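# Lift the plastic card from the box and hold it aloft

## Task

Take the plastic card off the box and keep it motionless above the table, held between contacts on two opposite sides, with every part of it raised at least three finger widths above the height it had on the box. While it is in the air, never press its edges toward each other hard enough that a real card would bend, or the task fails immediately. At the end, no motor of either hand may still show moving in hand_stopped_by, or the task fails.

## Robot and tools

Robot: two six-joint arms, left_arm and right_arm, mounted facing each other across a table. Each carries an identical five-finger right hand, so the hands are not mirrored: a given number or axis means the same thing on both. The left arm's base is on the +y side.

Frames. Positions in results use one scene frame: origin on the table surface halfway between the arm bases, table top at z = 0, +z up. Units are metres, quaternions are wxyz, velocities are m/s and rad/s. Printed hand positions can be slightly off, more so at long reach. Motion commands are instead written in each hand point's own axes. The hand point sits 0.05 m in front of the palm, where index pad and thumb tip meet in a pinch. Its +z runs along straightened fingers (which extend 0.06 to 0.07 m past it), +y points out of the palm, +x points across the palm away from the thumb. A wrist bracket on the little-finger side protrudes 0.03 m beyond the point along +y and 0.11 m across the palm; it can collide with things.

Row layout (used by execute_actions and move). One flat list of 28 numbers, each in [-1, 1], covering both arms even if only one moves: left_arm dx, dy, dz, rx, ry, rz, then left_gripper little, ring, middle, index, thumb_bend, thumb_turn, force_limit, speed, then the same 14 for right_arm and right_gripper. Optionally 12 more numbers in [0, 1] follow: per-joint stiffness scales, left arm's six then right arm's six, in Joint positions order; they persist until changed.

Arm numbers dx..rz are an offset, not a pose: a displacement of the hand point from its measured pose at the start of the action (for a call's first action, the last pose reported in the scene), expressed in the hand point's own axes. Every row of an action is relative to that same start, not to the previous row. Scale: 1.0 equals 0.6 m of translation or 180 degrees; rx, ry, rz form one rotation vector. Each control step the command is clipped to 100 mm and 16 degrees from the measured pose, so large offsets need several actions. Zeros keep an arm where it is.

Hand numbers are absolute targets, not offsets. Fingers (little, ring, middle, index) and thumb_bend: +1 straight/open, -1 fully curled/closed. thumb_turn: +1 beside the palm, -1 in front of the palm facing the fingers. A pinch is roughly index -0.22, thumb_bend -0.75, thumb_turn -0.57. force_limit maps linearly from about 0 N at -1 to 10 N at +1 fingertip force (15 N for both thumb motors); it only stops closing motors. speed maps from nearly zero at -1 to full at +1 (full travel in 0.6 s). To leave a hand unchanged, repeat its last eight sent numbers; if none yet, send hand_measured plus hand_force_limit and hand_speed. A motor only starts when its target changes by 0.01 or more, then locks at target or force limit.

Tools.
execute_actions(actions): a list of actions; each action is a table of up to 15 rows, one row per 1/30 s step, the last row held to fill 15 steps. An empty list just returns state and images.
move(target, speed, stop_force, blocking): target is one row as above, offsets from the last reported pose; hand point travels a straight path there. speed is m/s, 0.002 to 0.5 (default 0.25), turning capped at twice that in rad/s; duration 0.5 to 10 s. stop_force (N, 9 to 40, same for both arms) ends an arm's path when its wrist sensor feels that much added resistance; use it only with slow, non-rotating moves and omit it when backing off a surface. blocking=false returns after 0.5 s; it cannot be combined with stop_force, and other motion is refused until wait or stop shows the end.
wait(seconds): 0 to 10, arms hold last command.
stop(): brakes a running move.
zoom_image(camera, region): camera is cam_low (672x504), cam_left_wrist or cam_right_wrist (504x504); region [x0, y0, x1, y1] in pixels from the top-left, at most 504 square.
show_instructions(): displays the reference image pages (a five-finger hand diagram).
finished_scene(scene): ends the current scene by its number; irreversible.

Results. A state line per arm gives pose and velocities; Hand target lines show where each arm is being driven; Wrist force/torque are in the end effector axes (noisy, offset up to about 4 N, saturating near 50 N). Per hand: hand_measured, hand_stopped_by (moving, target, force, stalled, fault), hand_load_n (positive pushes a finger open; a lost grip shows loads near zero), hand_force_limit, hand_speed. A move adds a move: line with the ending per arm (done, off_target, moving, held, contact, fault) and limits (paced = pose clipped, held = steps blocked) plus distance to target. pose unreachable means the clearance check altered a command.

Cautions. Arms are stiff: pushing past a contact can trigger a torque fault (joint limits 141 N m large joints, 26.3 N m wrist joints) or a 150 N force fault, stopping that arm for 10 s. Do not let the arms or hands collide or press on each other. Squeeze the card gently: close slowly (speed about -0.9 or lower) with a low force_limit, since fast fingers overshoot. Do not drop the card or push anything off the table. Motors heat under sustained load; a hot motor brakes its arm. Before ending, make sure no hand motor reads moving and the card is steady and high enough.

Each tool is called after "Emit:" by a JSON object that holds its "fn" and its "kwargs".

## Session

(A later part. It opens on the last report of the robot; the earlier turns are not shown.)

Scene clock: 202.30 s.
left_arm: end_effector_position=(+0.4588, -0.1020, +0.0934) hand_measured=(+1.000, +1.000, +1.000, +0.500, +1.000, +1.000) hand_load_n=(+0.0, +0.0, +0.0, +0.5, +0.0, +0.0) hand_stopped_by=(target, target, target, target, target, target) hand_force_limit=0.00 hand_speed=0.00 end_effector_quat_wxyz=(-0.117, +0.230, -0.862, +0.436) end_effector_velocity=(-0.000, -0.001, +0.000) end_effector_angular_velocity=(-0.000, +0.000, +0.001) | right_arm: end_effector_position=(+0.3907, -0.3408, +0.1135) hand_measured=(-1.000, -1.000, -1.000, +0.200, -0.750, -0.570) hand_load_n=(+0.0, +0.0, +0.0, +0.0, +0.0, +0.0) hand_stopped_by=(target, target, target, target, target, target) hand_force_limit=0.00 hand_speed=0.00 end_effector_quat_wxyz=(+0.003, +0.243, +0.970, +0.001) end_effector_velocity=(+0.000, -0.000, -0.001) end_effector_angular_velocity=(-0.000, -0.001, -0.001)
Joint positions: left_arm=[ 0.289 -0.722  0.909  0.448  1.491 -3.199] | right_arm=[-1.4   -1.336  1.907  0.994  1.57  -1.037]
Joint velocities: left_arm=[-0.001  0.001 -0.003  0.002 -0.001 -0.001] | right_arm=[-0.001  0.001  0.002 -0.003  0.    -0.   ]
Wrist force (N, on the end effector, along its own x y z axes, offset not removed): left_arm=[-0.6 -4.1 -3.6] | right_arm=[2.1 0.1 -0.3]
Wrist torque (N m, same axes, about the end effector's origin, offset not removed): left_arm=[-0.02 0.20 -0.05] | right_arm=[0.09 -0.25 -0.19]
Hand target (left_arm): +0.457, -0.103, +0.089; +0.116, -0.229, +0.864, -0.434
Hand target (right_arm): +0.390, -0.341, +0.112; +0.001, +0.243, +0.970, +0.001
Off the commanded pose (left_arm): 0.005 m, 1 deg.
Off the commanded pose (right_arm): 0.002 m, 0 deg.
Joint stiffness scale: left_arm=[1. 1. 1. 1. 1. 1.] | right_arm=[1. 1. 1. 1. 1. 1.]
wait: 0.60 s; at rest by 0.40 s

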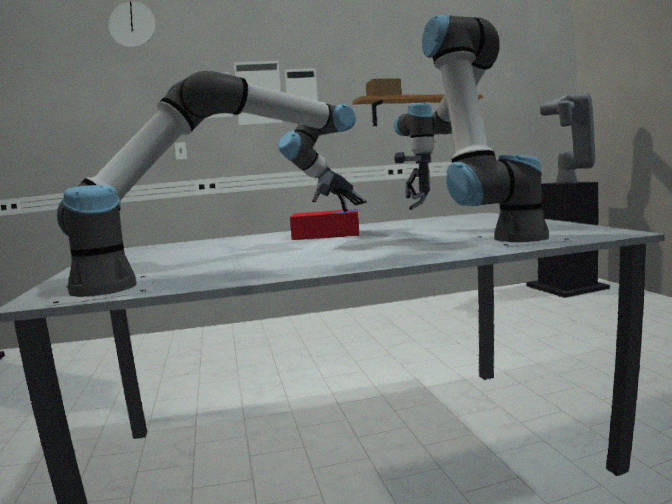

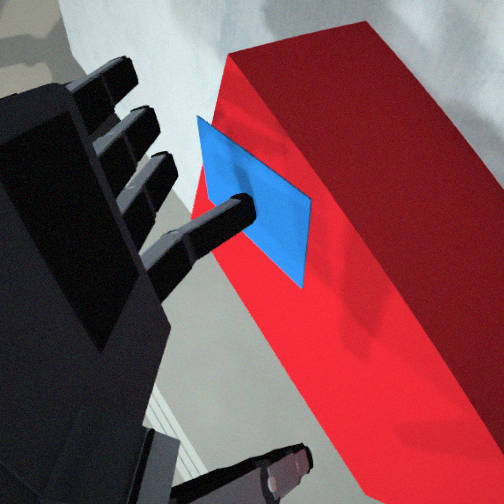

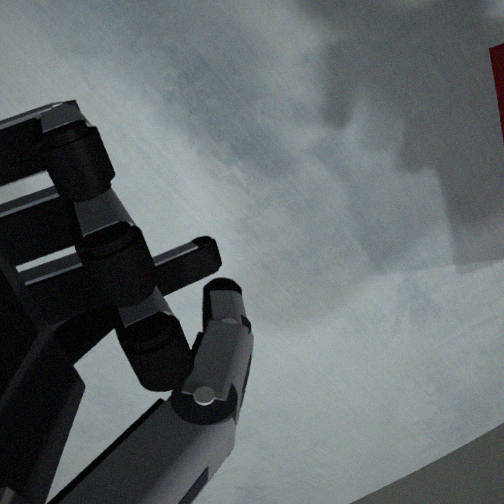

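Emit:
{"fn": "execute_actions", "kwargs": {"actions": [[[0.0020,0.0055,0.0066,0,0,0,1,1,1,0.5,1,1,0,0,0,0,0.0029,0,0,0,-1,-1,-1,0.2,-0.75,-0.57,0,0],[0.0041,0.0043,0.0082,0,0,0,1,1,1,0.5,1,1,0,0,0,0,0.0058,0,0,0,-1,-1,-1,0.2,-0.75,-0.57,0,0],[0.0061,0.0030,0.0099,0,0,0,1,1,1,0.5,1,1,0,0,0,0,0.0087,0,0,0,-1,-1,-1,0.2,-0.75,-0.57,0,0],[0.0081,0.0018,0.0115,0,0,0,1,1,1,0.5,1,1,0,0,0,0,0.0115,0,0,0,-1,-1,-1,0.2,-0.75,-0.57,0,0],[0.0101,0.0006,0.0132,0,0,0,1,1,1,0.5,1,1,0,0,0,0,0.0144,0,0,0,-1,-1,-1,0.2,-0.75,-0.57,0,0],[0.0122,-0.0006,0.0148,0,0,0,1,1,1,0.5,1,1,0,0,0,0,0.0173,0,0,0,-1,-1,-1,0.2,-0.75,-0.57,0,0],[0.0142,-0.0018,0.0165,0,0,0,1,1,1,0.5,1,1,0,0,0,0,0.0202,0,0,0,-1,-1,-1,0.2,-0.75,-0.57,0,0],[0.0162,-0.0031,0.0181,0,0,0,1,1,1,0.5,1,1,0,0,0,0,0.0231,0,0,0,-1,-1,-1,0.2,-0.75,-0.57,0,0],[0.0182,-0.0043,0.0198,0,0,0,1,1,1,0.5,1,1,0,0,0,0,0.0260,0,0,0,-1,-1,-1,0.2,-0.75,-0.57,0,0],[0.0203,-0.0055,0.0214,0,0,0,1,1,1,0.5,1,1,0,0,0,0,0.0289,0,0,0,-1,-1,-1,0.2,-0.75,-0.57,0,0],[0.0223,-0.0067,0.0231,0,0,0,1,1,1,0.5,1,1,0,0,0,0,0.0318,0,0,0,-1,-1,-1,0.2,-0.75,-0.57,0,0],[0.0243,-0.0079,0.0247,0,0,0,1,1,1,0.5,1,1,0,0,0,0,0.0346,0,0,0,-1,-1,-1,0.2,-0.75,-0.57,0,0],[0.0263,-0.0092,0.0264,0,0,0,1,1,1,0.5,1,1,0,0,0,0,0.0375,0,0,0,-1,-1,-1,0.2,-0.75,-0.57,0,0],[0.0284,-0.0104,0.0280,0,0,0,1,1,1,0.5,1,1,0,0,0,0,0.0404,0,0,0,-1,-1,-1,0.2,-0.75,-0.57,0,0],[0.0304,-0.0116,0.0297,0,0,0,1,1,1,0.5,1,1,0,0,0,0,0.0433,0,0,0,-1,-1,-1,0.2,-0.75,-0.57,0,0]]]}}

Emit:
{"fn": "wait", "kwargs": {"seconds": 0.6}}

Emit:
{"fn": "zoom_image", "kwargs": {"camera": "cam_left_wrist", "region": [160, 40, 360, 300]}}

Emit:
{"fn": "zoom_image", "kwargs": {"camera": "cam_low", "region": [280, 150, 440, 270]}}

Scene clock: 235.37 s.
left_arm: end_effector_position=(+0.4568, -0.1165, +0.0930) hand_measured=(+1.000, +1.000, +1.000, +0.500, +1.000, +1.000) hand_load_n=(+0.0, +0.0, +0.0, +1.0, +0.0, +0.0) hand_stopped_by=(target, target, target, target, target, target) hand_force_limit=0.00 hand_speed=0.00 end_effector_quat_wxyz=(-0.118, +0.230, -0.860, +0.440) end_effector_velocity=(-0.015, -0.051, -0.000) end_effector_angular_velocity=(-0.009, -0.003, -0.007) | right_arm: end_effector_position=(+0.3909, -0.3408, +0.0997) hand_measured=(-1.000, -1.000, -1.000, +0.200, -0.750, -0.570) hand_load_n=(+0.0, +0.0, +0.0, +0.0, +0.0, +0.0) hand_stopped_by=(target, target, target, target, target, target) hand_force_limit=0.00 hand_speed=0.00 end_effector_quat_wxyz=(+0.003, +0.243, +0.970, +0.001) end_effector_velocity=(-0.002, +0.000, -0.050) end_effector_angular_velocity=(-0.001, +0.007, +0.002)
Joint positions: left_arm=[ 0.277 -0.695  0.864  0.459  1.48  -3.207] | right_arm=[-1.4   -1.317  1.924  0.957  1.57  -1.037]
Joint velocities: left_arm=[-0.05   0.096 -0.174  0.071 -0.034 -0.026] | right_arm=[ 0.001  0.073  0.06  -0.126  0.    -0.001]
Wrist force (N, on the end effector, along its own x y z axes, offset not removed): left_arm=[0.8 -2.3 0.0] | right_arm=[1.8 -0.2 -1.3]
Wrist torque (N m, same axes, about the end effector's origin, offset not removed): left_arm=[0.00 -0.31 0.21] | right_arm=[0.26 -0.06 -0.17]
Hand target (left_arm): +0.452, -0.127, +0.088; +0.117, -0.230, +0.862, -0.437
Hand target (right_arm): +0.390, -0.341, +0.088; +0.002, +0.243, +0.970, +0.001
Off the commanded pose (left_arm): 0.012 m, 0 deg.
Off the commanded pose (right_arm): 0.012 m, 0 deg.
Joint stiffness scale: left_arm=[1. 1. 1. 1. 1. 1.] | right_arm=[1. 1. 1. 1. 1. 1.]

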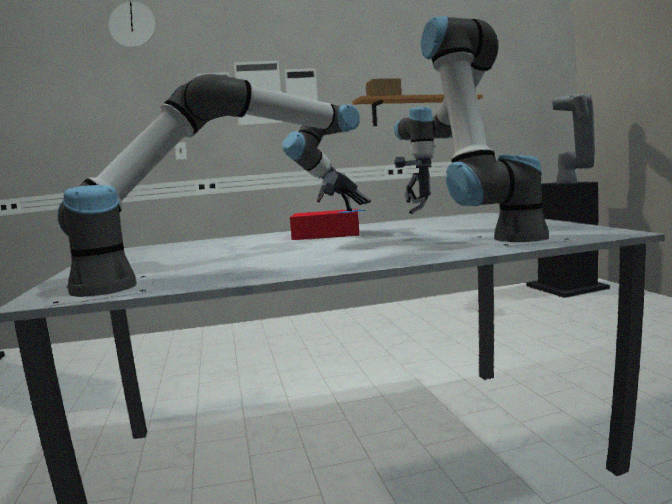

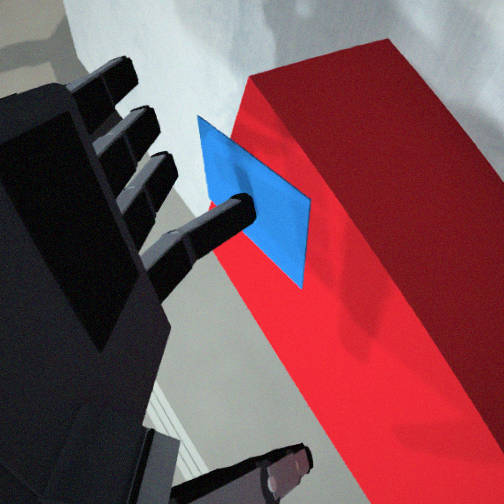

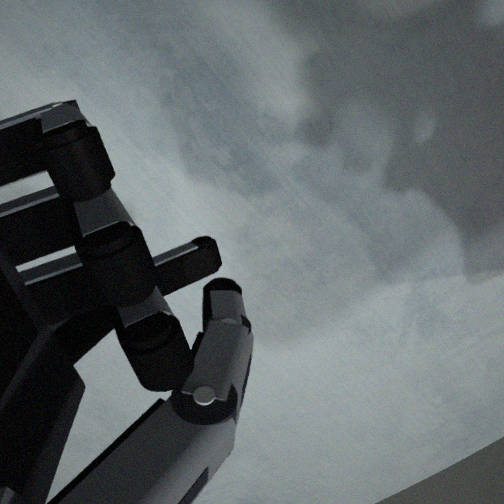

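Scene clock: 235.97 s.
left_arm: end_effector_position=(+0.4540, -0.1260, +0.0930) hand_measured=(+1.000, +1.000, +1.000, +0.500, +1.000, +1.000) hand_load_n=(+0.0, +0.0, +0.0, +1.0, +0.0, +0.0) hand_stopped_by=(target, target, target, target, target, target) hand_force_limit=0.00 hand_speed=0.00 end_effector_quat_wxyz=(-0.118, +0.230, -0.860, +0.440) end_effector_velocity=(-0.000, -0.001, -0.000) end_effector_angular_velocity=(+0.001, +0.001, -0.002) | right_arm: end_effector_position=(+0.3915, -0.3408, +0.0896) hand_measured=(-1.000, -1.000, -1.000, +0.200, -0.750, -0.570) hand_load_n=(+0.0, +0.0, +0.0, +0.0, +0.0, +0.0) hand_stopped_by=(target, target, target, target, target, target) hand_force_limit=0.00 hand_speed=0.00 end_effector_quat_wxyz=(+0.004, +0.243, +0.970, +0.002) end_effector_velocity=(+0.000, -0.000, -0.001) end_effector_angular_velocity=(-0.001, -0.001, -0.002)
Joint positions: left_arm=[ 0.267 -0.676  0.828  0.476  1.472 -3.213] | right_arm=[-1.4   -1.303  1.936  0.929  1.57  -1.037]
Joint velocities: left_arm=[-0.     0.002 -0.003  0.002  0.002  0.001] | right_arm=[ 0.     0.001  0.001 -0.003  0.001  0.002]
Wrist force (N, on the end effector, along its own x y z axes, offset not removed): left_arm=[-1.5 -1.5 -3.8] | right_arm=[2.3 -0.8 0.5]
Wrist torque (N m, same axes, about the end effector's origin, offset not removed): left_arm=[0.32 0.30 0.05] | right_arm=[-0.06 -0.25 -0.16]
Hand target (left_arm): +0.452, -0.127, +0.088; +0.117, -0.230, +0.862, -0.437
Hand target (right_arm): +0.390, -0.341, +0.088; +0.002, +0.243, +0.970, +0.001
Off the commanded pose (left_arm): 0.005 m, 0 deg.
Off the commanded pose (right_arm): 0.002 m, 0 deg.
Joint stiffness scale: left_arm=[1. 1. 1. 1. 1. 1.] | right_arm=[1. 1. 1. 1. 1. 1.]
wait: 0.60 s; at rest by 0.40 s

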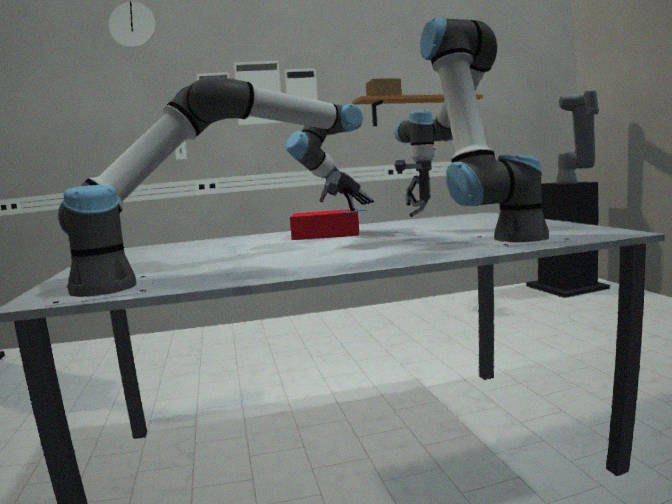

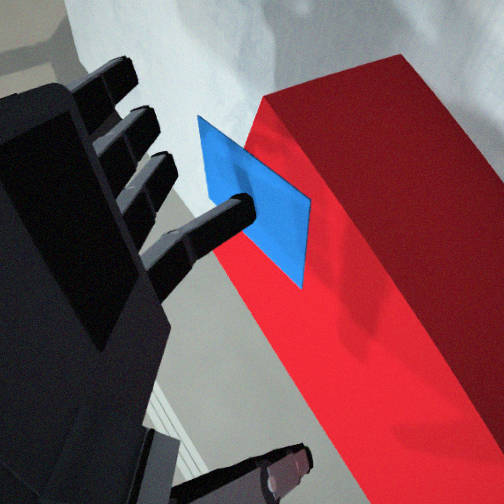

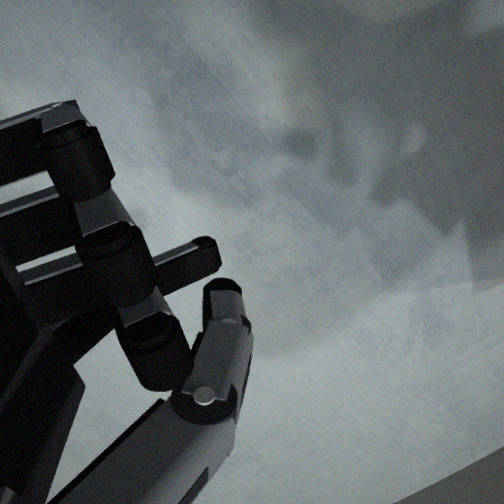

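Region (160, 40, 360, 300) of cam_left_wrist's 504x504 image, scaled by 1.938, with more detail than that image has; it fills the left 388 columns of this view, and the rest is white.

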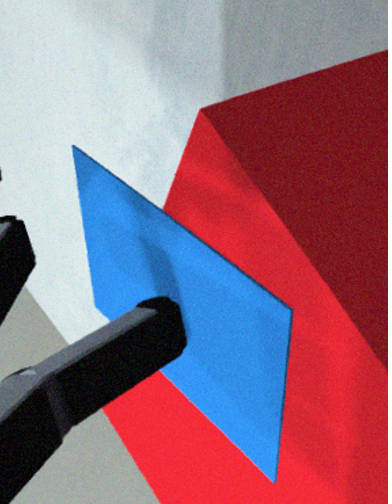

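Region (280, 150, 440, 270) of cam_low's 672x504 image, scaled by 3.150, with more detail than that image has; it fills the top 378 rows of this view, and the rest is white.

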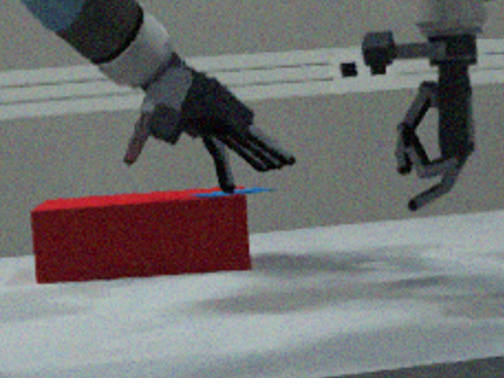

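Emit:
{"fn": "move", "kwargs": {"target": [0,-0.0406,-0.0293,0,0,0,1,1,1,0.5,1,1,0,0, 0,0.05,0.004,0,0,0,-1,-1,-1,0.2,-0.75,-0.57,0,0], "speed": 0.06}}

Scene clock: 260.83 s.
left_arm: end_effector_position=(+0.4538, -0.1255, +0.1212) hand_measured=(+1.000, +1.000, +1.000, +0.500, +1.000, +1.000) hand_load_n=(+0.0, +0.0, +0.0, +0.0, +0.0, +0.0) hand_stopped_by=(target, target, target, target, target, target) hand_force_limit=0.00 hand_speed=0.00 end_effector_quat_wxyz=(-0.118, +0.230, -0.860, +0.439) end_effector_velocity=(-0.000, +0.001, +0.001) end_effector_angular_velocity=(+0.006, +0.003, +0.001) | right_arm: end_effector_position=(+0.4051, -0.3153, +0.0877) hand_measured=(-1.000, -1.000, -1.000, +0.200, -0.750, -0.570) hand_load_n=(+0.0, +0.0, +0.0, +0.0, +0.0, +0.0) hand_stopped_by=(target, target, target, target, target, target) hand_force_limit=0.00 hand_speed=0.00 end_effector_quat_wxyz=(+0.004, +0.243, +0.970, +0.002) end_effector_velocity=(+0.002, +0.002, +0.001) end_effector_angular_velocity=(-0.001, -0.002, -0.004)
Joint positions: left_arm=[ 0.267 -0.687  0.776  0.54   1.472 -3.213] | right_arm=[-1.329 -1.25   1.869  0.942  1.57  -0.966]
Joint velocities: left_arm=[ 0.     0.001 -0.007  0.012 -0.    -0.   ] | right_arm=[ 0.005  0.003 -0.008  0.003  0.001  0.009]
Wrist force (N, on the end effector, along its own x y z axes, offset not removed): left_arm=[-0.9 0.6 0.4] | right_arm=[-0.7 -0.6 0.0]
Wrist torque (N m, same axes, about the end effector's origin, offset not removed): left_arm=[-0.02 0.16 0.14] | right_arm=[0.01 0.14 -0.32]
Hand target (left_arm): +0.454, -0.126, +0.123; +0.118, -0.230, +0.860, -0.440
Hand target (right_arm): +0.406, -0.314, +0.087; +0.004, +0.243, +0.970, +0.002
Off the commanded pose (left_arm): 0.002 m, 0 deg.
Off the commanded pose (right_arm): 0.001 m, 0 deg.
Joint stiffness scale: left_arm=[1. 1. 1. 1. 1. 1.] | right_arm=[1. 1. 1. 1. 1. 1.]
move: done

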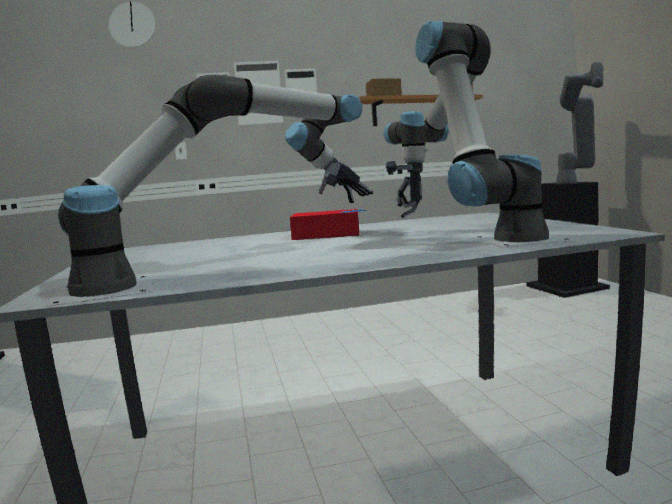

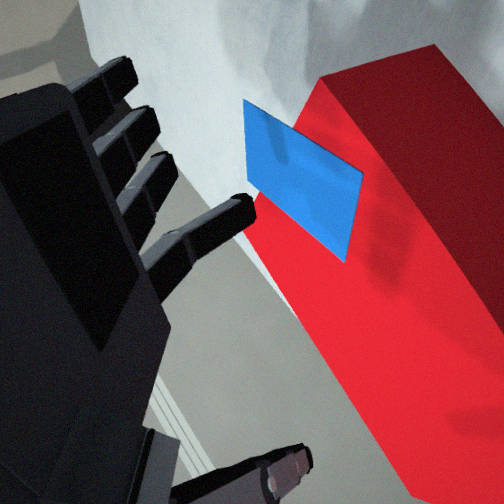

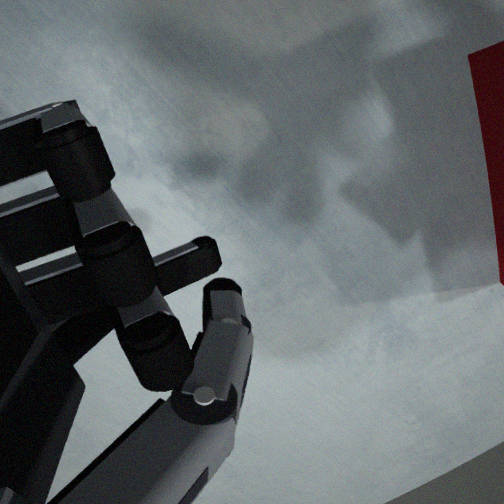

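Emit:
{"fn": "move", "kwargs": {"target": [-0.179,0.167,-0.345,0,0,0,1,1,1,0.5,1,1,0,0, -0.002,0.1417,0.003,0,0,0,-1,-1,-1,0.2,-0.75,-0.57,0,0], "speed": 0.25}}

Emit:
{"fn": "zoom_image", "kwargs": {"camera": "cam_low", "region": [320, 170, 420, 245]}}

Scene clock: 267.13 s.
left_arm: end_effector_position=(+0.4328, +0.1221, +0.1609) hand_measured=(+1.000, +1.000, +1.000, +0.500, +1.000, +1.000) hand_load_n=(+0.0, +0.0, +0.0, +0.0, +0.0, +0.0) hand_stopped_by=(target, target, target, target, target, target) hand_force_limit=0.00 hand_speed=0.00 end_effector_quat_wxyz=(-0.117, +0.230, -0.861, +0.439) end_effector_velocity=(-0.001, +0.003, +0.001) end_effector_angular_velocity=(-0.007, -0.003, -0.007) | right_arm: end_effector_position=(+0.4461, -0.2419, +0.0869) hand_measured=(-1.000, -1.000, -1.000, +0.200, -0.750, -0.570) hand_load_n=(+0.0, +0.0, +0.0, +0.0, +0.0, +0.0) hand_stopped_by=(target, target, target, target, target, target) hand_force_limit=0.00 hand_speed=0.00 end_effector_quat_wxyz=(+0.005, +0.243, +0.970, +0.002) end_effector_velocity=(+0.000, +0.001, -0.000) end_effector_angular_velocity=(+0.000, +0.003, -0.002)
Joint positions: left_arm=[ 0.443 -1.23   1.557  0.301  1.615 -3.109] | right_arm=[-1.166 -1.096  1.64   1.016  1.571 -0.802]
Joint velocities: left_arm=[ 0.005 -0.009  0.013 -0.01   0.011  0.006] | right_arm=[ 0.003  0.003 -0.005  0.004 -0.001  0.005]
Wrist force (N, on the end effector, along its own x y z axes, offset not removed): left_arm=[0.0 -0.5 -0.1] | right_arm=[1.3 -0.8 -1.9]
Wrist torque (N m, same axes, about the end effector's origin, offset not removed): left_arm=[-0.21 0.05 0.16] | right_arm=[0.19 -0.04 -0.28]
Hand target (left_arm): +0.433, +0.124, +0.161; +0.118, -0.230, +0.860, -0.440
Hand target (right_arm): +0.446, -0.241, +0.086; +0.004, +0.243, +0.970, +0.002
Off the commanded pose (left_arm): 0.002 m, 0 deg.
Off the commanded pose (right_arm): 0.001 m, 0 deg.
Joint stiffness scale: left_arm=[1. 1. 1. 1. 1. 1.] | right_arm=[1. 1. 1. 1. 1. 1.]
move: done

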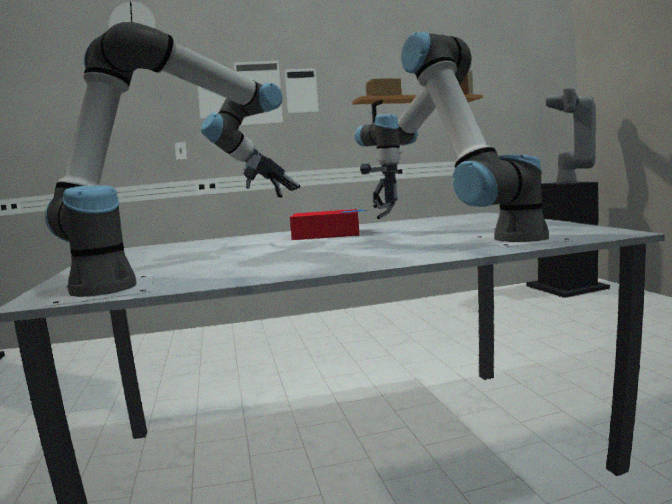

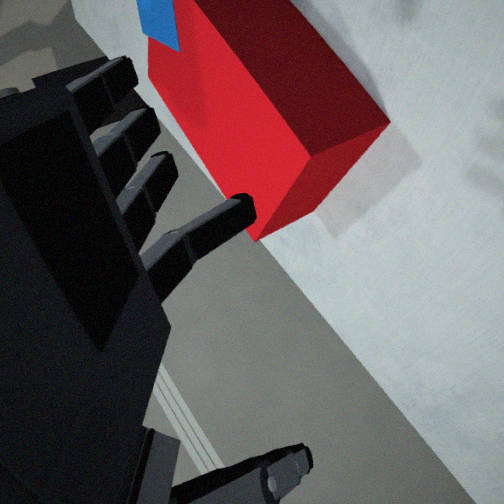

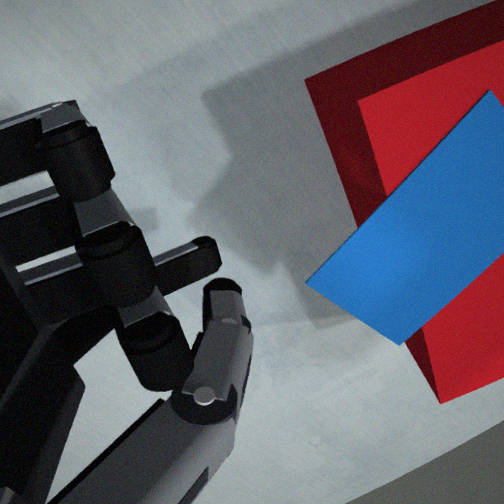

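Region (320, 170, 420, 245) of cam_low's 672x504 image, scaled by 5.040, with more detail than that image has; it fills the top 378 rows of this view, and the rest is white.

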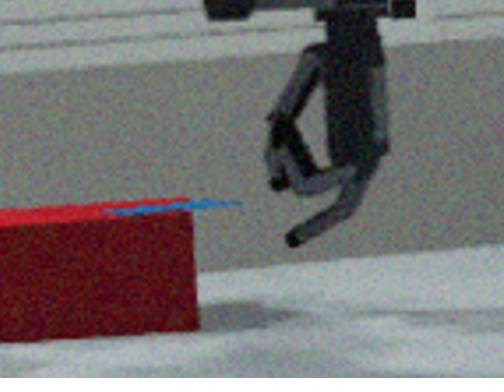

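Emit:
{"fn": "move", "kwargs": {"target": [0,0,0,0,0,0,1,1,1,0.5,1,1,0,0, -0.0217,0.0583,0.0033,0,0,0,-1,-1,-1,0.2,-0.75,-0.57,0,0], "speed": 0.06}}

Emit:
{"fn": "zoom_image", "kwargs": {"camera": "cam_low", "region": [320, 170, 420, 245]}}

Scene clock: 297.80 s.
left_arm: end_effector_position=(+0.4327, +0.1226, +0.1611) hand_measured=(+1.000, +1.000, +1.000, +0.500, +1.000, +1.000) hand_load_n=(+0.0, +0.0, +0.0, +0.0, +0.0, +0.0) hand_stopped_by=(target, target, target, target, target, target) hand_force_limit=0.00 hand_speed=0.00 end_effector_quat_wxyz=(-0.117, +0.230, -0.860, +0.439) end_effector_velocity=(+0.000, +0.000, +0.000) end_effector_angular_velocity=(+0.000, -0.001, +0.001) | right_arm: end_effector_position=(+0.4738, -0.2185, +0.0857) hand_measured=(-1.000, -1.000, -1.000, +0.200, -0.750, -0.570) hand_load_n=(+0.0, +0.0, +0.0, +0.0, +0.0, +0.0) hand_stopped_by=(target, target, target, target, target, target) hand_force_limit=0.00 hand_speed=0.00 end_effector_quat_wxyz=(+0.005, +0.243, +0.970, +0.003) end_effector_velocity=(+0.002, +0.002, +0.003) end_effector_angular_velocity=(+0.002, +0.000, -0.002)
Joint positions: left_arm=[ 0.444 -1.232  1.559  0.3    1.616 -3.109] | right_arm=[-1.134 -1.019  1.519  1.059  1.571 -0.769]
Joint velocities: left_arm=[ 0.    -0.    -0.     0.    -0.001  0.   ] | right_arm=[ 0.003  0.003 -0.013  0.009 -0.001  0.005]
Wrist force (N, on the end effector, along its own x y z axes, offset not removed): left_arm=[0.3 0.4 0.9] | right_arm=[2.5 0.3 -2.5]
Wrist torque (N m, same axes, about the end effector's origin, offset not removed): left_arm=[-0.11 -0.04 0.25] | right_arm=[0.17 -0.21 -0.06]
Hand target (left_arm): +0.433, +0.122, +0.161; +0.117, -0.230, +0.861, -0.439
Hand target (right_arm): +0.474, -0.217, +0.085; +0.005, +0.243, +0.970, +0.002
Off the commanded pose (left_arm): 0.001 m, 0 deg.
Off the commanded pose (right_arm): 0.001 m, 0 deg.
Joint stiffness scale: left_arm=[1. 1. 1. 1. 1. 1.] | right_arm=[1. 1. 1. 1. 1. 1.]
move: done

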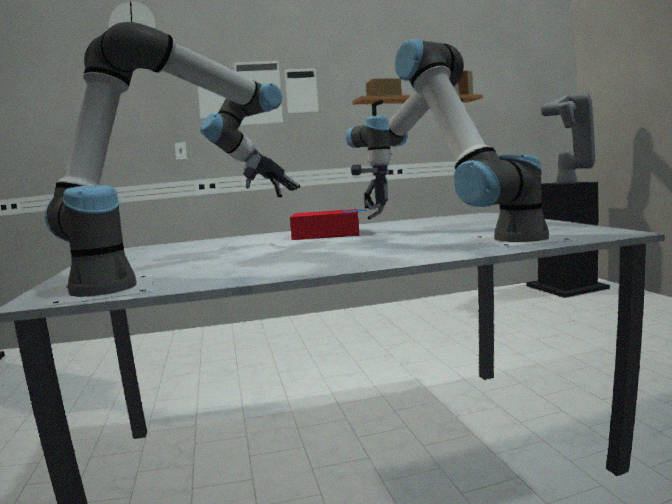

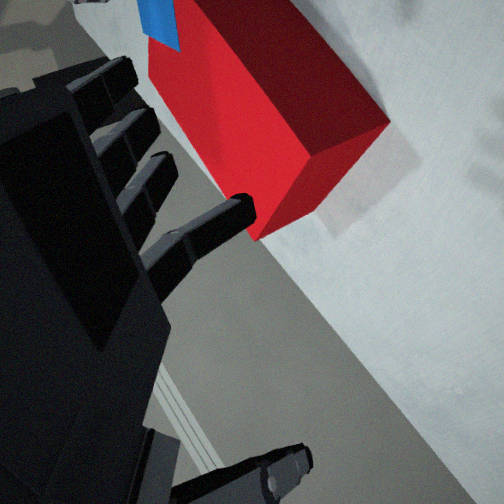

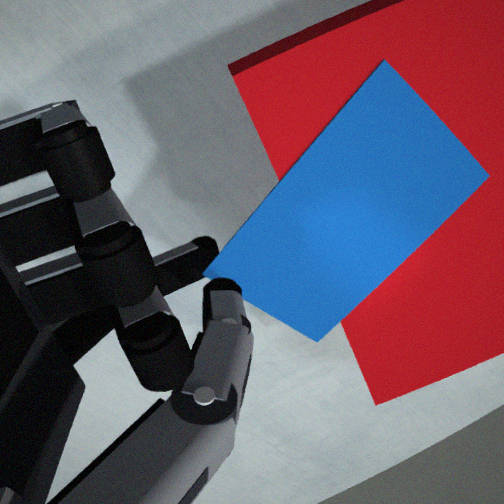

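Region (320, 170, 420, 245) of cam_low's 672x504 image, scaled by 5.040, with more detail than that image has; it fills the top 378 rows of this view, and the rest is white.

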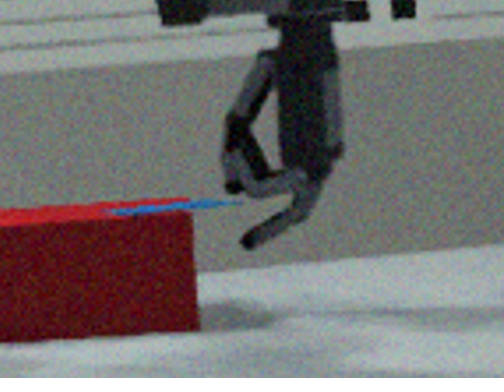

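Emit:
{"fn": "move", "kwargs": {"target": [0,0,0,0,0,0,1,1,1,0.5,1,1,0,0, 0.0083,0.0238,0.005,0,0,0,-1,-1,-1,0.2,-0.75,-0.57,0,0], "speed": 0.03}}

Emit:
{"fn": "zoom_image", "kwargs": {"camera": "cam_low", "region": [320, 170, 420, 245]}}

Scene clock: 308.43 s.
left_arm: end_effector_position=(+0.4327, +0.1226, +0.1611) hand_measured=(+1.000, +1.000, +1.000, +0.500, +1.000, +1.000) hand_load_n=(+0.0, +0.0, +0.0, +0.0, +0.0, +0.0) hand_stopped_by=(target, target, target, target, target, target) hand_force_limit=0.00 hand_speed=0.00 end_effector_quat_wxyz=(-0.117, +0.230, -0.860, +0.439) end_effector_velocity=(-0.000, -0.001, +0.000) end_effector_angular_velocity=(-0.001, +0.000, -0.001) | right_arm: end_effector_position=(+0.4761, -0.2048, +0.0832) hand_measured=(-1.000, -1.000, -1.000, +0.200, -0.750, -0.570) hand_load_n=(+0.0, +0.0, +0.0, +0.0, +0.0, +0.0) hand_stopped_by=(target, target, target, target, target, target) hand_force_limit=0.00 hand_speed=0.00 end_effector_quat_wxyz=(+0.005, +0.244, +0.970, +0.003) end_effector_velocity=(+0.002, +0.000, +0.001) end_effector_angular_velocity=(-0.000, -0.003, -0.007)
Joint positions: left_arm=[ 0.444 -1.232  1.559  0.3    1.616 -3.109] | right_arm=[-1.108 -0.996  1.488  1.066  1.571 -0.743]
Joint velocities: left_arm=[ 0.     0.    -0.001 -0.     0.001  0.   ] | right_arm=[ 0.001  0.002 -0.008  0.003  0.001  0.007]
Wrist force (N, on the end effector, along its own x y z axes, offset not removed): left_arm=[1.5 1.0 0.4] | right_arm=[4.1 -0.2 -3.0]
Wrist torque (N m, same axes, about the end effector's origin, offset not removed): left_arm=[0.10 -0.24 0.31] | right_arm=[0.23 -0.36 -0.10]
Hand target (left_arm): +0.433, +0.123, +0.161; +0.117, -0.230, +0.860, -0.439
Hand target (right_arm): +0.476, -0.204, +0.083; +0.005, +0.243, +0.970, +0.003
Off the commanded pose (left_arm): 0.000 m, 0 deg.
Off the commanded pose (right_arm): 0.001 m, 0 deg.
Joint stiffness scale: left_arm=[1. 1. 1. 1. 1. 1.] | right_arm=[1. 1. 1. 1. 1. 1.]
move: done

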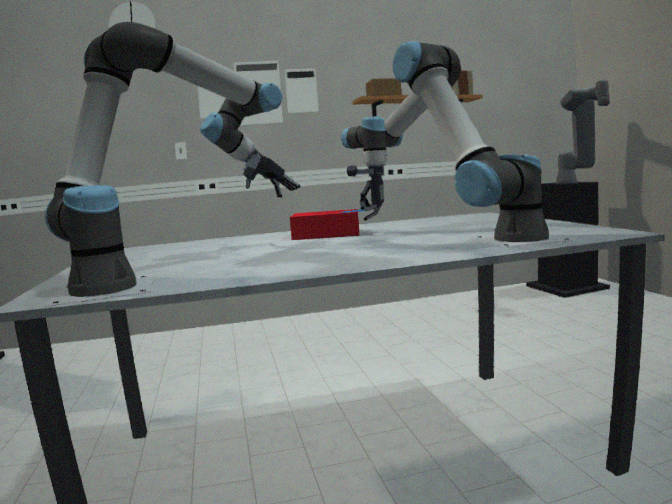

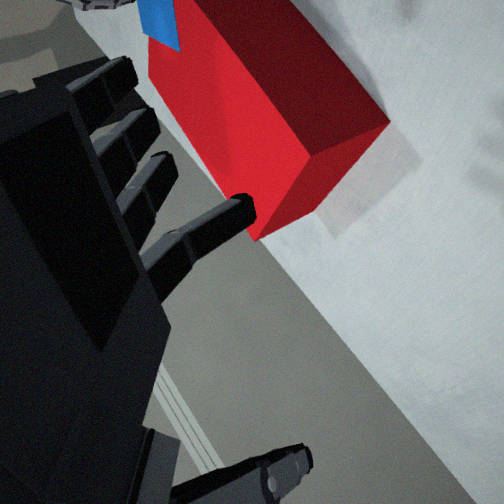

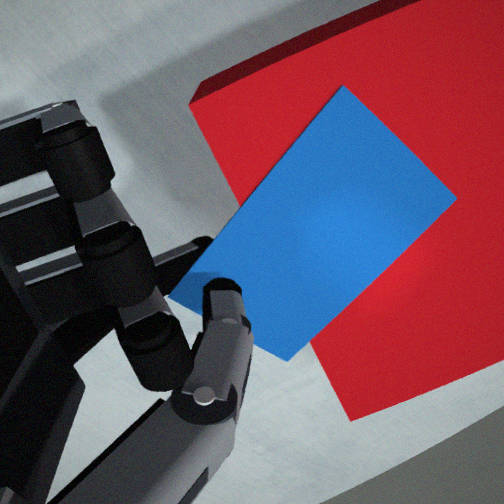

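Region (320, 170, 420, 245) of cam_low's 672x504 image, scaled by 5.040, with more detail than that image has; it fills the top 378 rows of this view, and the rest is white.

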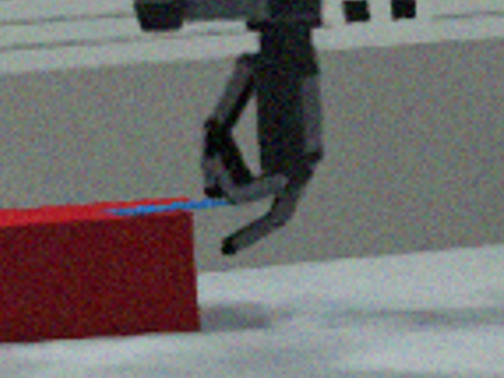

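Emit:
{"fn": "execute_actions", "kwargs": {"actions": [[[0,0,0,0,0,0,1,1,1,0.5,1,1,0,0,0,0,0,0,0,0,-1,-1,-1,0.02,-0.75,-0.57,0,0],[0,0,0,0,0,0,1,1,1,0.5,1,1,0,0,0,0,0,0,0,0,-1,-1,-1,0.02,-0.75,-0.57,0,0],[0,0,0,0,0,0,1,1,1,0.5,1,1,0,0,0,0,0,0,0,0,-1,-1,-1,0.02,-0.75,-0.57,0,0],[0,0,0,0,0,0,1,1,1,0.5,1,1,0,0,0,0,0,0,0,0,-1,-1,-1,0.02,-0.75,-0.57,0,0],[0,0,0,0,0,0,1,1,1,0.5,1,1,0,0,0,0,0,0,0,0,-1,-1,-1,0.02,-0.75,-0.57,0,0],[0,0,0,0,0,0,1,1,1,0.5,1,1,0,0,0,0,0,0,0,0,-1,-1,-1,-0.5,-0.75,-0.57,0,-0.82]]]}}

Emit:
{"fn": "wait", "kwargs": {"seconds": 0.8}}

Emit:
{"fn": "zoom_image", "kwargs": {"camera": "cam_low", "region": [320, 170, 420, 245]}}

Scene clock: 313.13 s.
left_arm: end_effector_position=(+0.4327, +0.1226, +0.1611) hand_measured=(+1.000, +1.000, +1.000, +0.500, +1.000, +1.000) hand_load_n=(+0.0, +0.0, +0.0, +0.0, +0.0, +0.0) hand_stopped_by=(target, target, target, target, target, target) hand_force_limit=0.00 hand_speed=0.00 end_effector_quat_wxyz=(-0.117, +0.230, -0.860, +0.439) end_effector_velocity=(+0.000, +0.000, +0.000) end_effector_angular_velocity=(+0.000, -0.001, +0.001) | right_arm: end_effector_position=(+0.4762, -0.2046, +0.0833) hand_measured=(-1.000, -1.000, -1.000, -0.056, -0.750, -0.570) hand_load_n=(+0.0, +0.0, +0.0, +0.0, +0.0, +0.0) hand_stopped_by=(target, target, target, moving, target, target) hand_force_limit=0.00 hand_speed=-0.82 end_effector_quat_wxyz=(+0.005, +0.244, +0.970, +0.003) end_effector_velocity=(-0.001, +0.000, +0.000) end_effector_angular_velocity=(-0.000, -0.000, +0.003)
Joint positions: left_arm=[ 0.444 -1.232  1.559  0.3    1.616 -3.109] | right_arm=[-1.108 -0.995  1.487  1.067  1.571 -0.742]
Joint velocities: left_arm=[ 0.    -0.001  0.    -0.    -0.002  0.   ] | right_arm=[ 0.001 -0.001  0.001  0.     0.    -0.002]
Wrist force (N, on the end effector, along its own x y z axes, offset not removed): left_arm=[0.6 -0.5 0.4] | right_arm=[2.6 1.8 0.1]
Wrist torque (N m, same axes, about the end effector's origin, offset not removed): left_arm=[-0.17 -0.04 0.18] | right_arm=[0.46 -0.29 -0.19]
Hand target (left_arm): +0.433, +0.123, +0.161; +0.117, -0.230, +0.860, -0.439
Hand target (right_arm): +0.476, -0.205, +0.083; +0.005, +0.244, +0.970, +0.003
Off the commanded pose (left_arm): 0.000 m, 0 deg.
Off the commanded pose (right_arm): 0.000 m, 0 deg.
Joint stiffness scale: left_arm=[1. 1. 1. 1. 1. 1.] | right_arm=[1. 1. 1. 1. 1. 1.]

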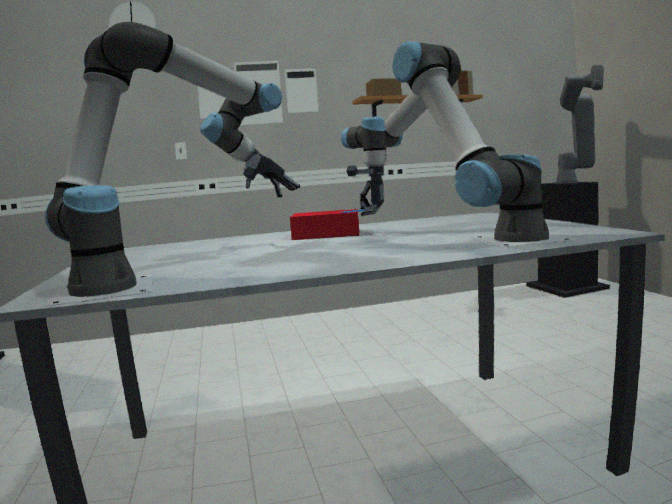

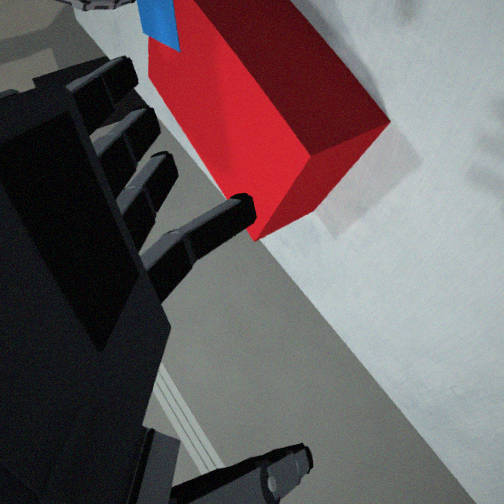

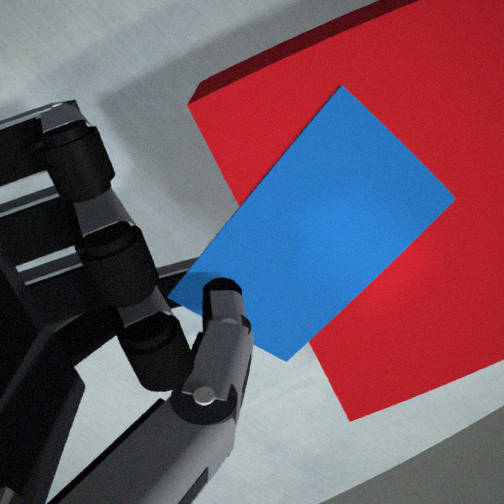

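Scene clock: 313.93 s.
left_arm: end_effector_position=(+0.4327, +0.1226, +0.1611) hand_measured=(+1.000, +1.000, +1.000, +0.500, +1.000, +1.000) hand_load_n=(+0.0, +0.0, +0.0, +0.0, +0.0, +0.0) hand_stopped_by=(target, target, target, target, target, target) hand_force_limit=0.00 hand_speed=0.00 end_effector_quat_wxyz=(-0.117, +0.230, -0.860, +0.439) end_effector_velocity=(-0.000, -0.000, +0.000) end_effector_angular_velocity=(-0.001, +0.000, -0.001) | right_arm: end_effector_position=(+0.4762, -0.2046, +0.0833) hand_measured=(-1.000, -1.000, -1.000, -0.222, -0.750, -0.570) hand_load_n=(+0.0, +0.0, +0.0, +8.5, +0.5, -0.5) hand_stopped_by=(target, target, target, force, target, target) hand_force_limit=0.00 hand_speed=-0.82 end_effector_quat_wxyz=(+0.005, +0.244, +0.970, +0.003) end_effector_velocity=(-0.000, +0.000, +0.000) end_effector_angular_velocity=(+0.000, -0.000, +0.001)
Joint positions: left_arm=[ 0.444 -1.232  1.559  0.3    1.616 -3.109] | right_arm=[-1.108 -0.995  1.487  1.067  1.571 -0.742]
Joint velocities: left_arm=[ 0.    -0.    -0.    -0.     0.001  0.   ] | right_arm=[ 0.001 -0.    -0.    -0.    -0.    -0.   ]
Wrist force (N, on the end effector, along its own x y z axes, offset not removed): left_arm=[0.9 -1.4 0.7] | right_arm=[2.2 0.0 -1.1]
Wrist torque (N m, same axes, about the end effector's origin, offset not removed): left_arm=[-0.29 -0.14 0.09] | right_arm=[0.23 -0.29 -0.25]
Hand target (left_arm): +0.433, +0.123, +0.161; +0.117, -0.230, +0.860, -0.439
Hand target (right_arm): +0.476, -0.205, +0.083; +0.005, +0.244, +0.970, +0.003
Off the commanded pose (left_arm): 0.000 m, 0 deg.
Off the commanded pose (right_arm): 0.000 m, 0 deg.
Joint stiffness scale: left_arm=[1. 1. 1. 1. 1. 1.] | right_arm=[1. 1. 1. 1. 1. 1.]
wait: 0.80 s; at rest by 0.70 s

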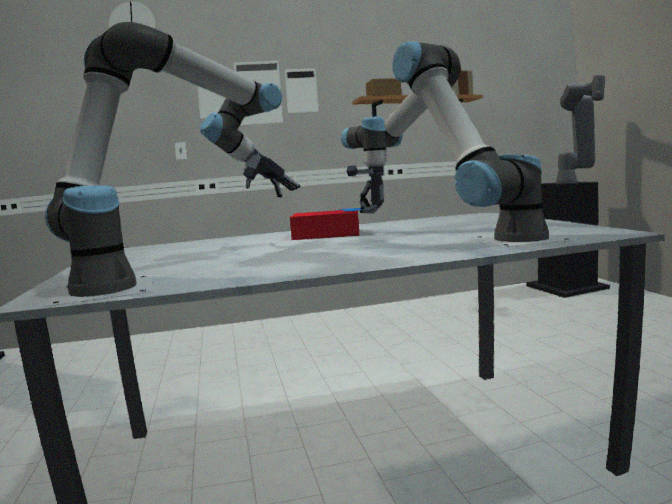

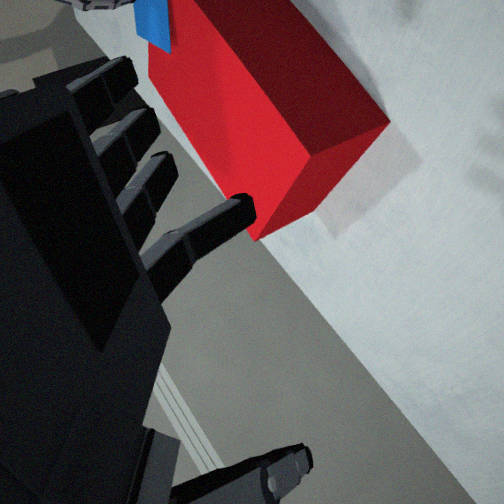

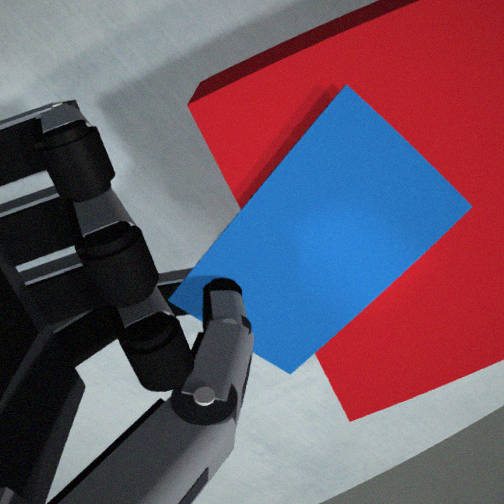

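Region (320, 170, 420, 245) of cam_low's 672x504 image, scaled by 5.040, with more detail than that image has; it fills the top 378 rows of this view, and the rest is white.

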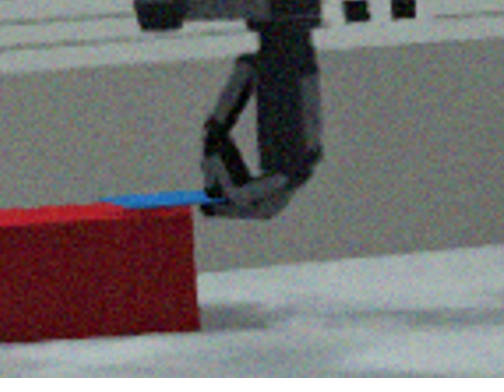

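Emit:
{"fn": "move", "kwargs": {"target": [0,0,0,0,0,0,1,1,1,0.5,1,1,0,0, 0,-0.06,-0.2,0,0,0,-1,-1,-1,-0.5,-0.75,-0.57,0,-0.82], "speed": 0.15}}

Emit:
{"fn": "zoom_image", "kwargs": {"camera": "cam_low", "region": [280, 130, 440, 250]}}

Scene clock: 318.67 s.
left_arm: end_effector_position=(+0.4327, +0.1226, +0.1611) hand_measured=(+1.000, +1.000, +1.000, +0.500, +1.000, +1.000) hand_load_n=(+0.0, +0.0, +0.0, +0.0, +0.0, +0.0) hand_stopped_by=(target, target, target, target, target, target) hand_force_limit=0.00 hand_speed=0.00 end_effector_quat_wxyz=(-0.117, +0.230, -0.860, +0.439) end_effector_velocity=(+0.000, -0.000, -0.001) end_effector_angular_velocity=(+0.001, +0.000, +0.000) | right_arm: end_effector_position=(+0.4567, -0.2359, +0.2005) hand_measured=(-1.000, -1.000, -1.000, -0.222, -0.750, -0.570) hand_load_n=(+0.0, +0.0, +0.0, +8.5, +0.5, -0.5) hand_stopped_by=(target, target, target, force, target, target) hand_force_limit=0.00 hand_speed=-0.82 end_effector_quat_wxyz=(+0.004, +0.244, +0.970, +0.002) end_effector_velocity=(-0.002, -0.001, +0.001) end_effector_angular_velocity=(-0.003, +0.010, +0.002)
Joint positions: left_arm=[ 0.444 -1.232  1.559  0.3    1.616 -3.109] | right_arm=[-1.159 -1.174  1.44   1.294  1.571 -0.794]
Joint velocities: left_arm=[ 0.     0.002 -0.    -0.    -0.    -0.   ] | right_arm=[-0.002  0.    -0.003  0.014 -0.    -0.003]
Wrist force (N, on the end effector, along its own x y z axes, offset not removed): left_arm=[-0.6 -0.8 -0.4] | right_arm=[3.7 0.1 2.5]
Wrist torque (N m, same axes, about the end effector's origin, offset not removed): left_arm=[-0.07 0.00 0.03] | right_arm=[-0.04 -0.48 -0.02]
Hand target (left_arm): +0.433, +0.123, +0.161; +0.117, -0.230, +0.860, -0.439
Hand target (right_arm): +0.457, -0.237, +0.203; +0.005, +0.244, +0.970, +0.003
Off the commanded pose (left_arm): 0.000 m, 0 deg.
Off the commanded pose (right_arm): 0.003 m, 0 deg.
Joint stiffness scale: left_arm=[1. 1. 1. 1. 1. 1.] | right_arm=[1. 1. 1. 1. 1. 1.]
move: done

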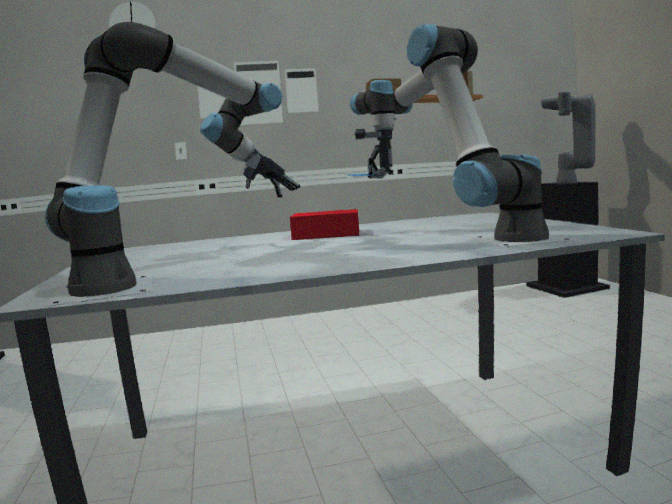

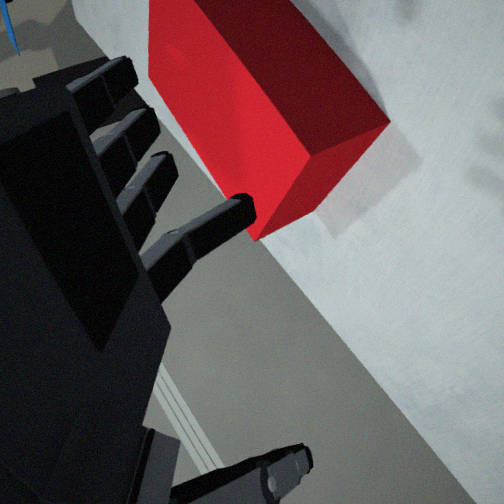

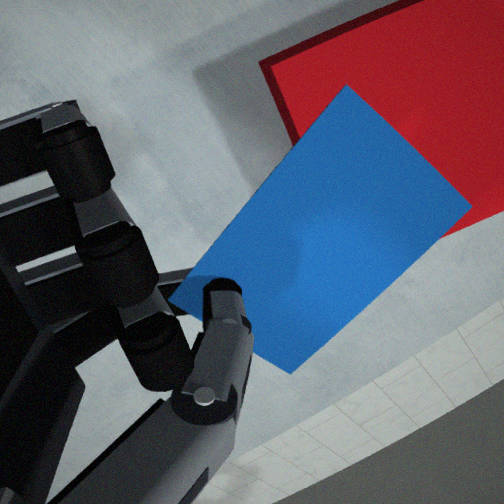

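Region (280, 130, 440, 250) of cam_low's 672x504 image, scaled by 3.150, with more detail than that image has; it fills the top 378 rows of this view, and the rest is white.

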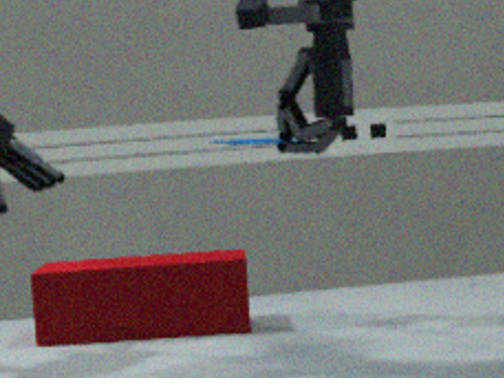

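The card is held about 12 cm above the box, pinched face to face, and no motor is moving.

Emit:
{"fn": "finished_scene", "kwargs": {"scene": 2}}

The scene is finished: the task was done.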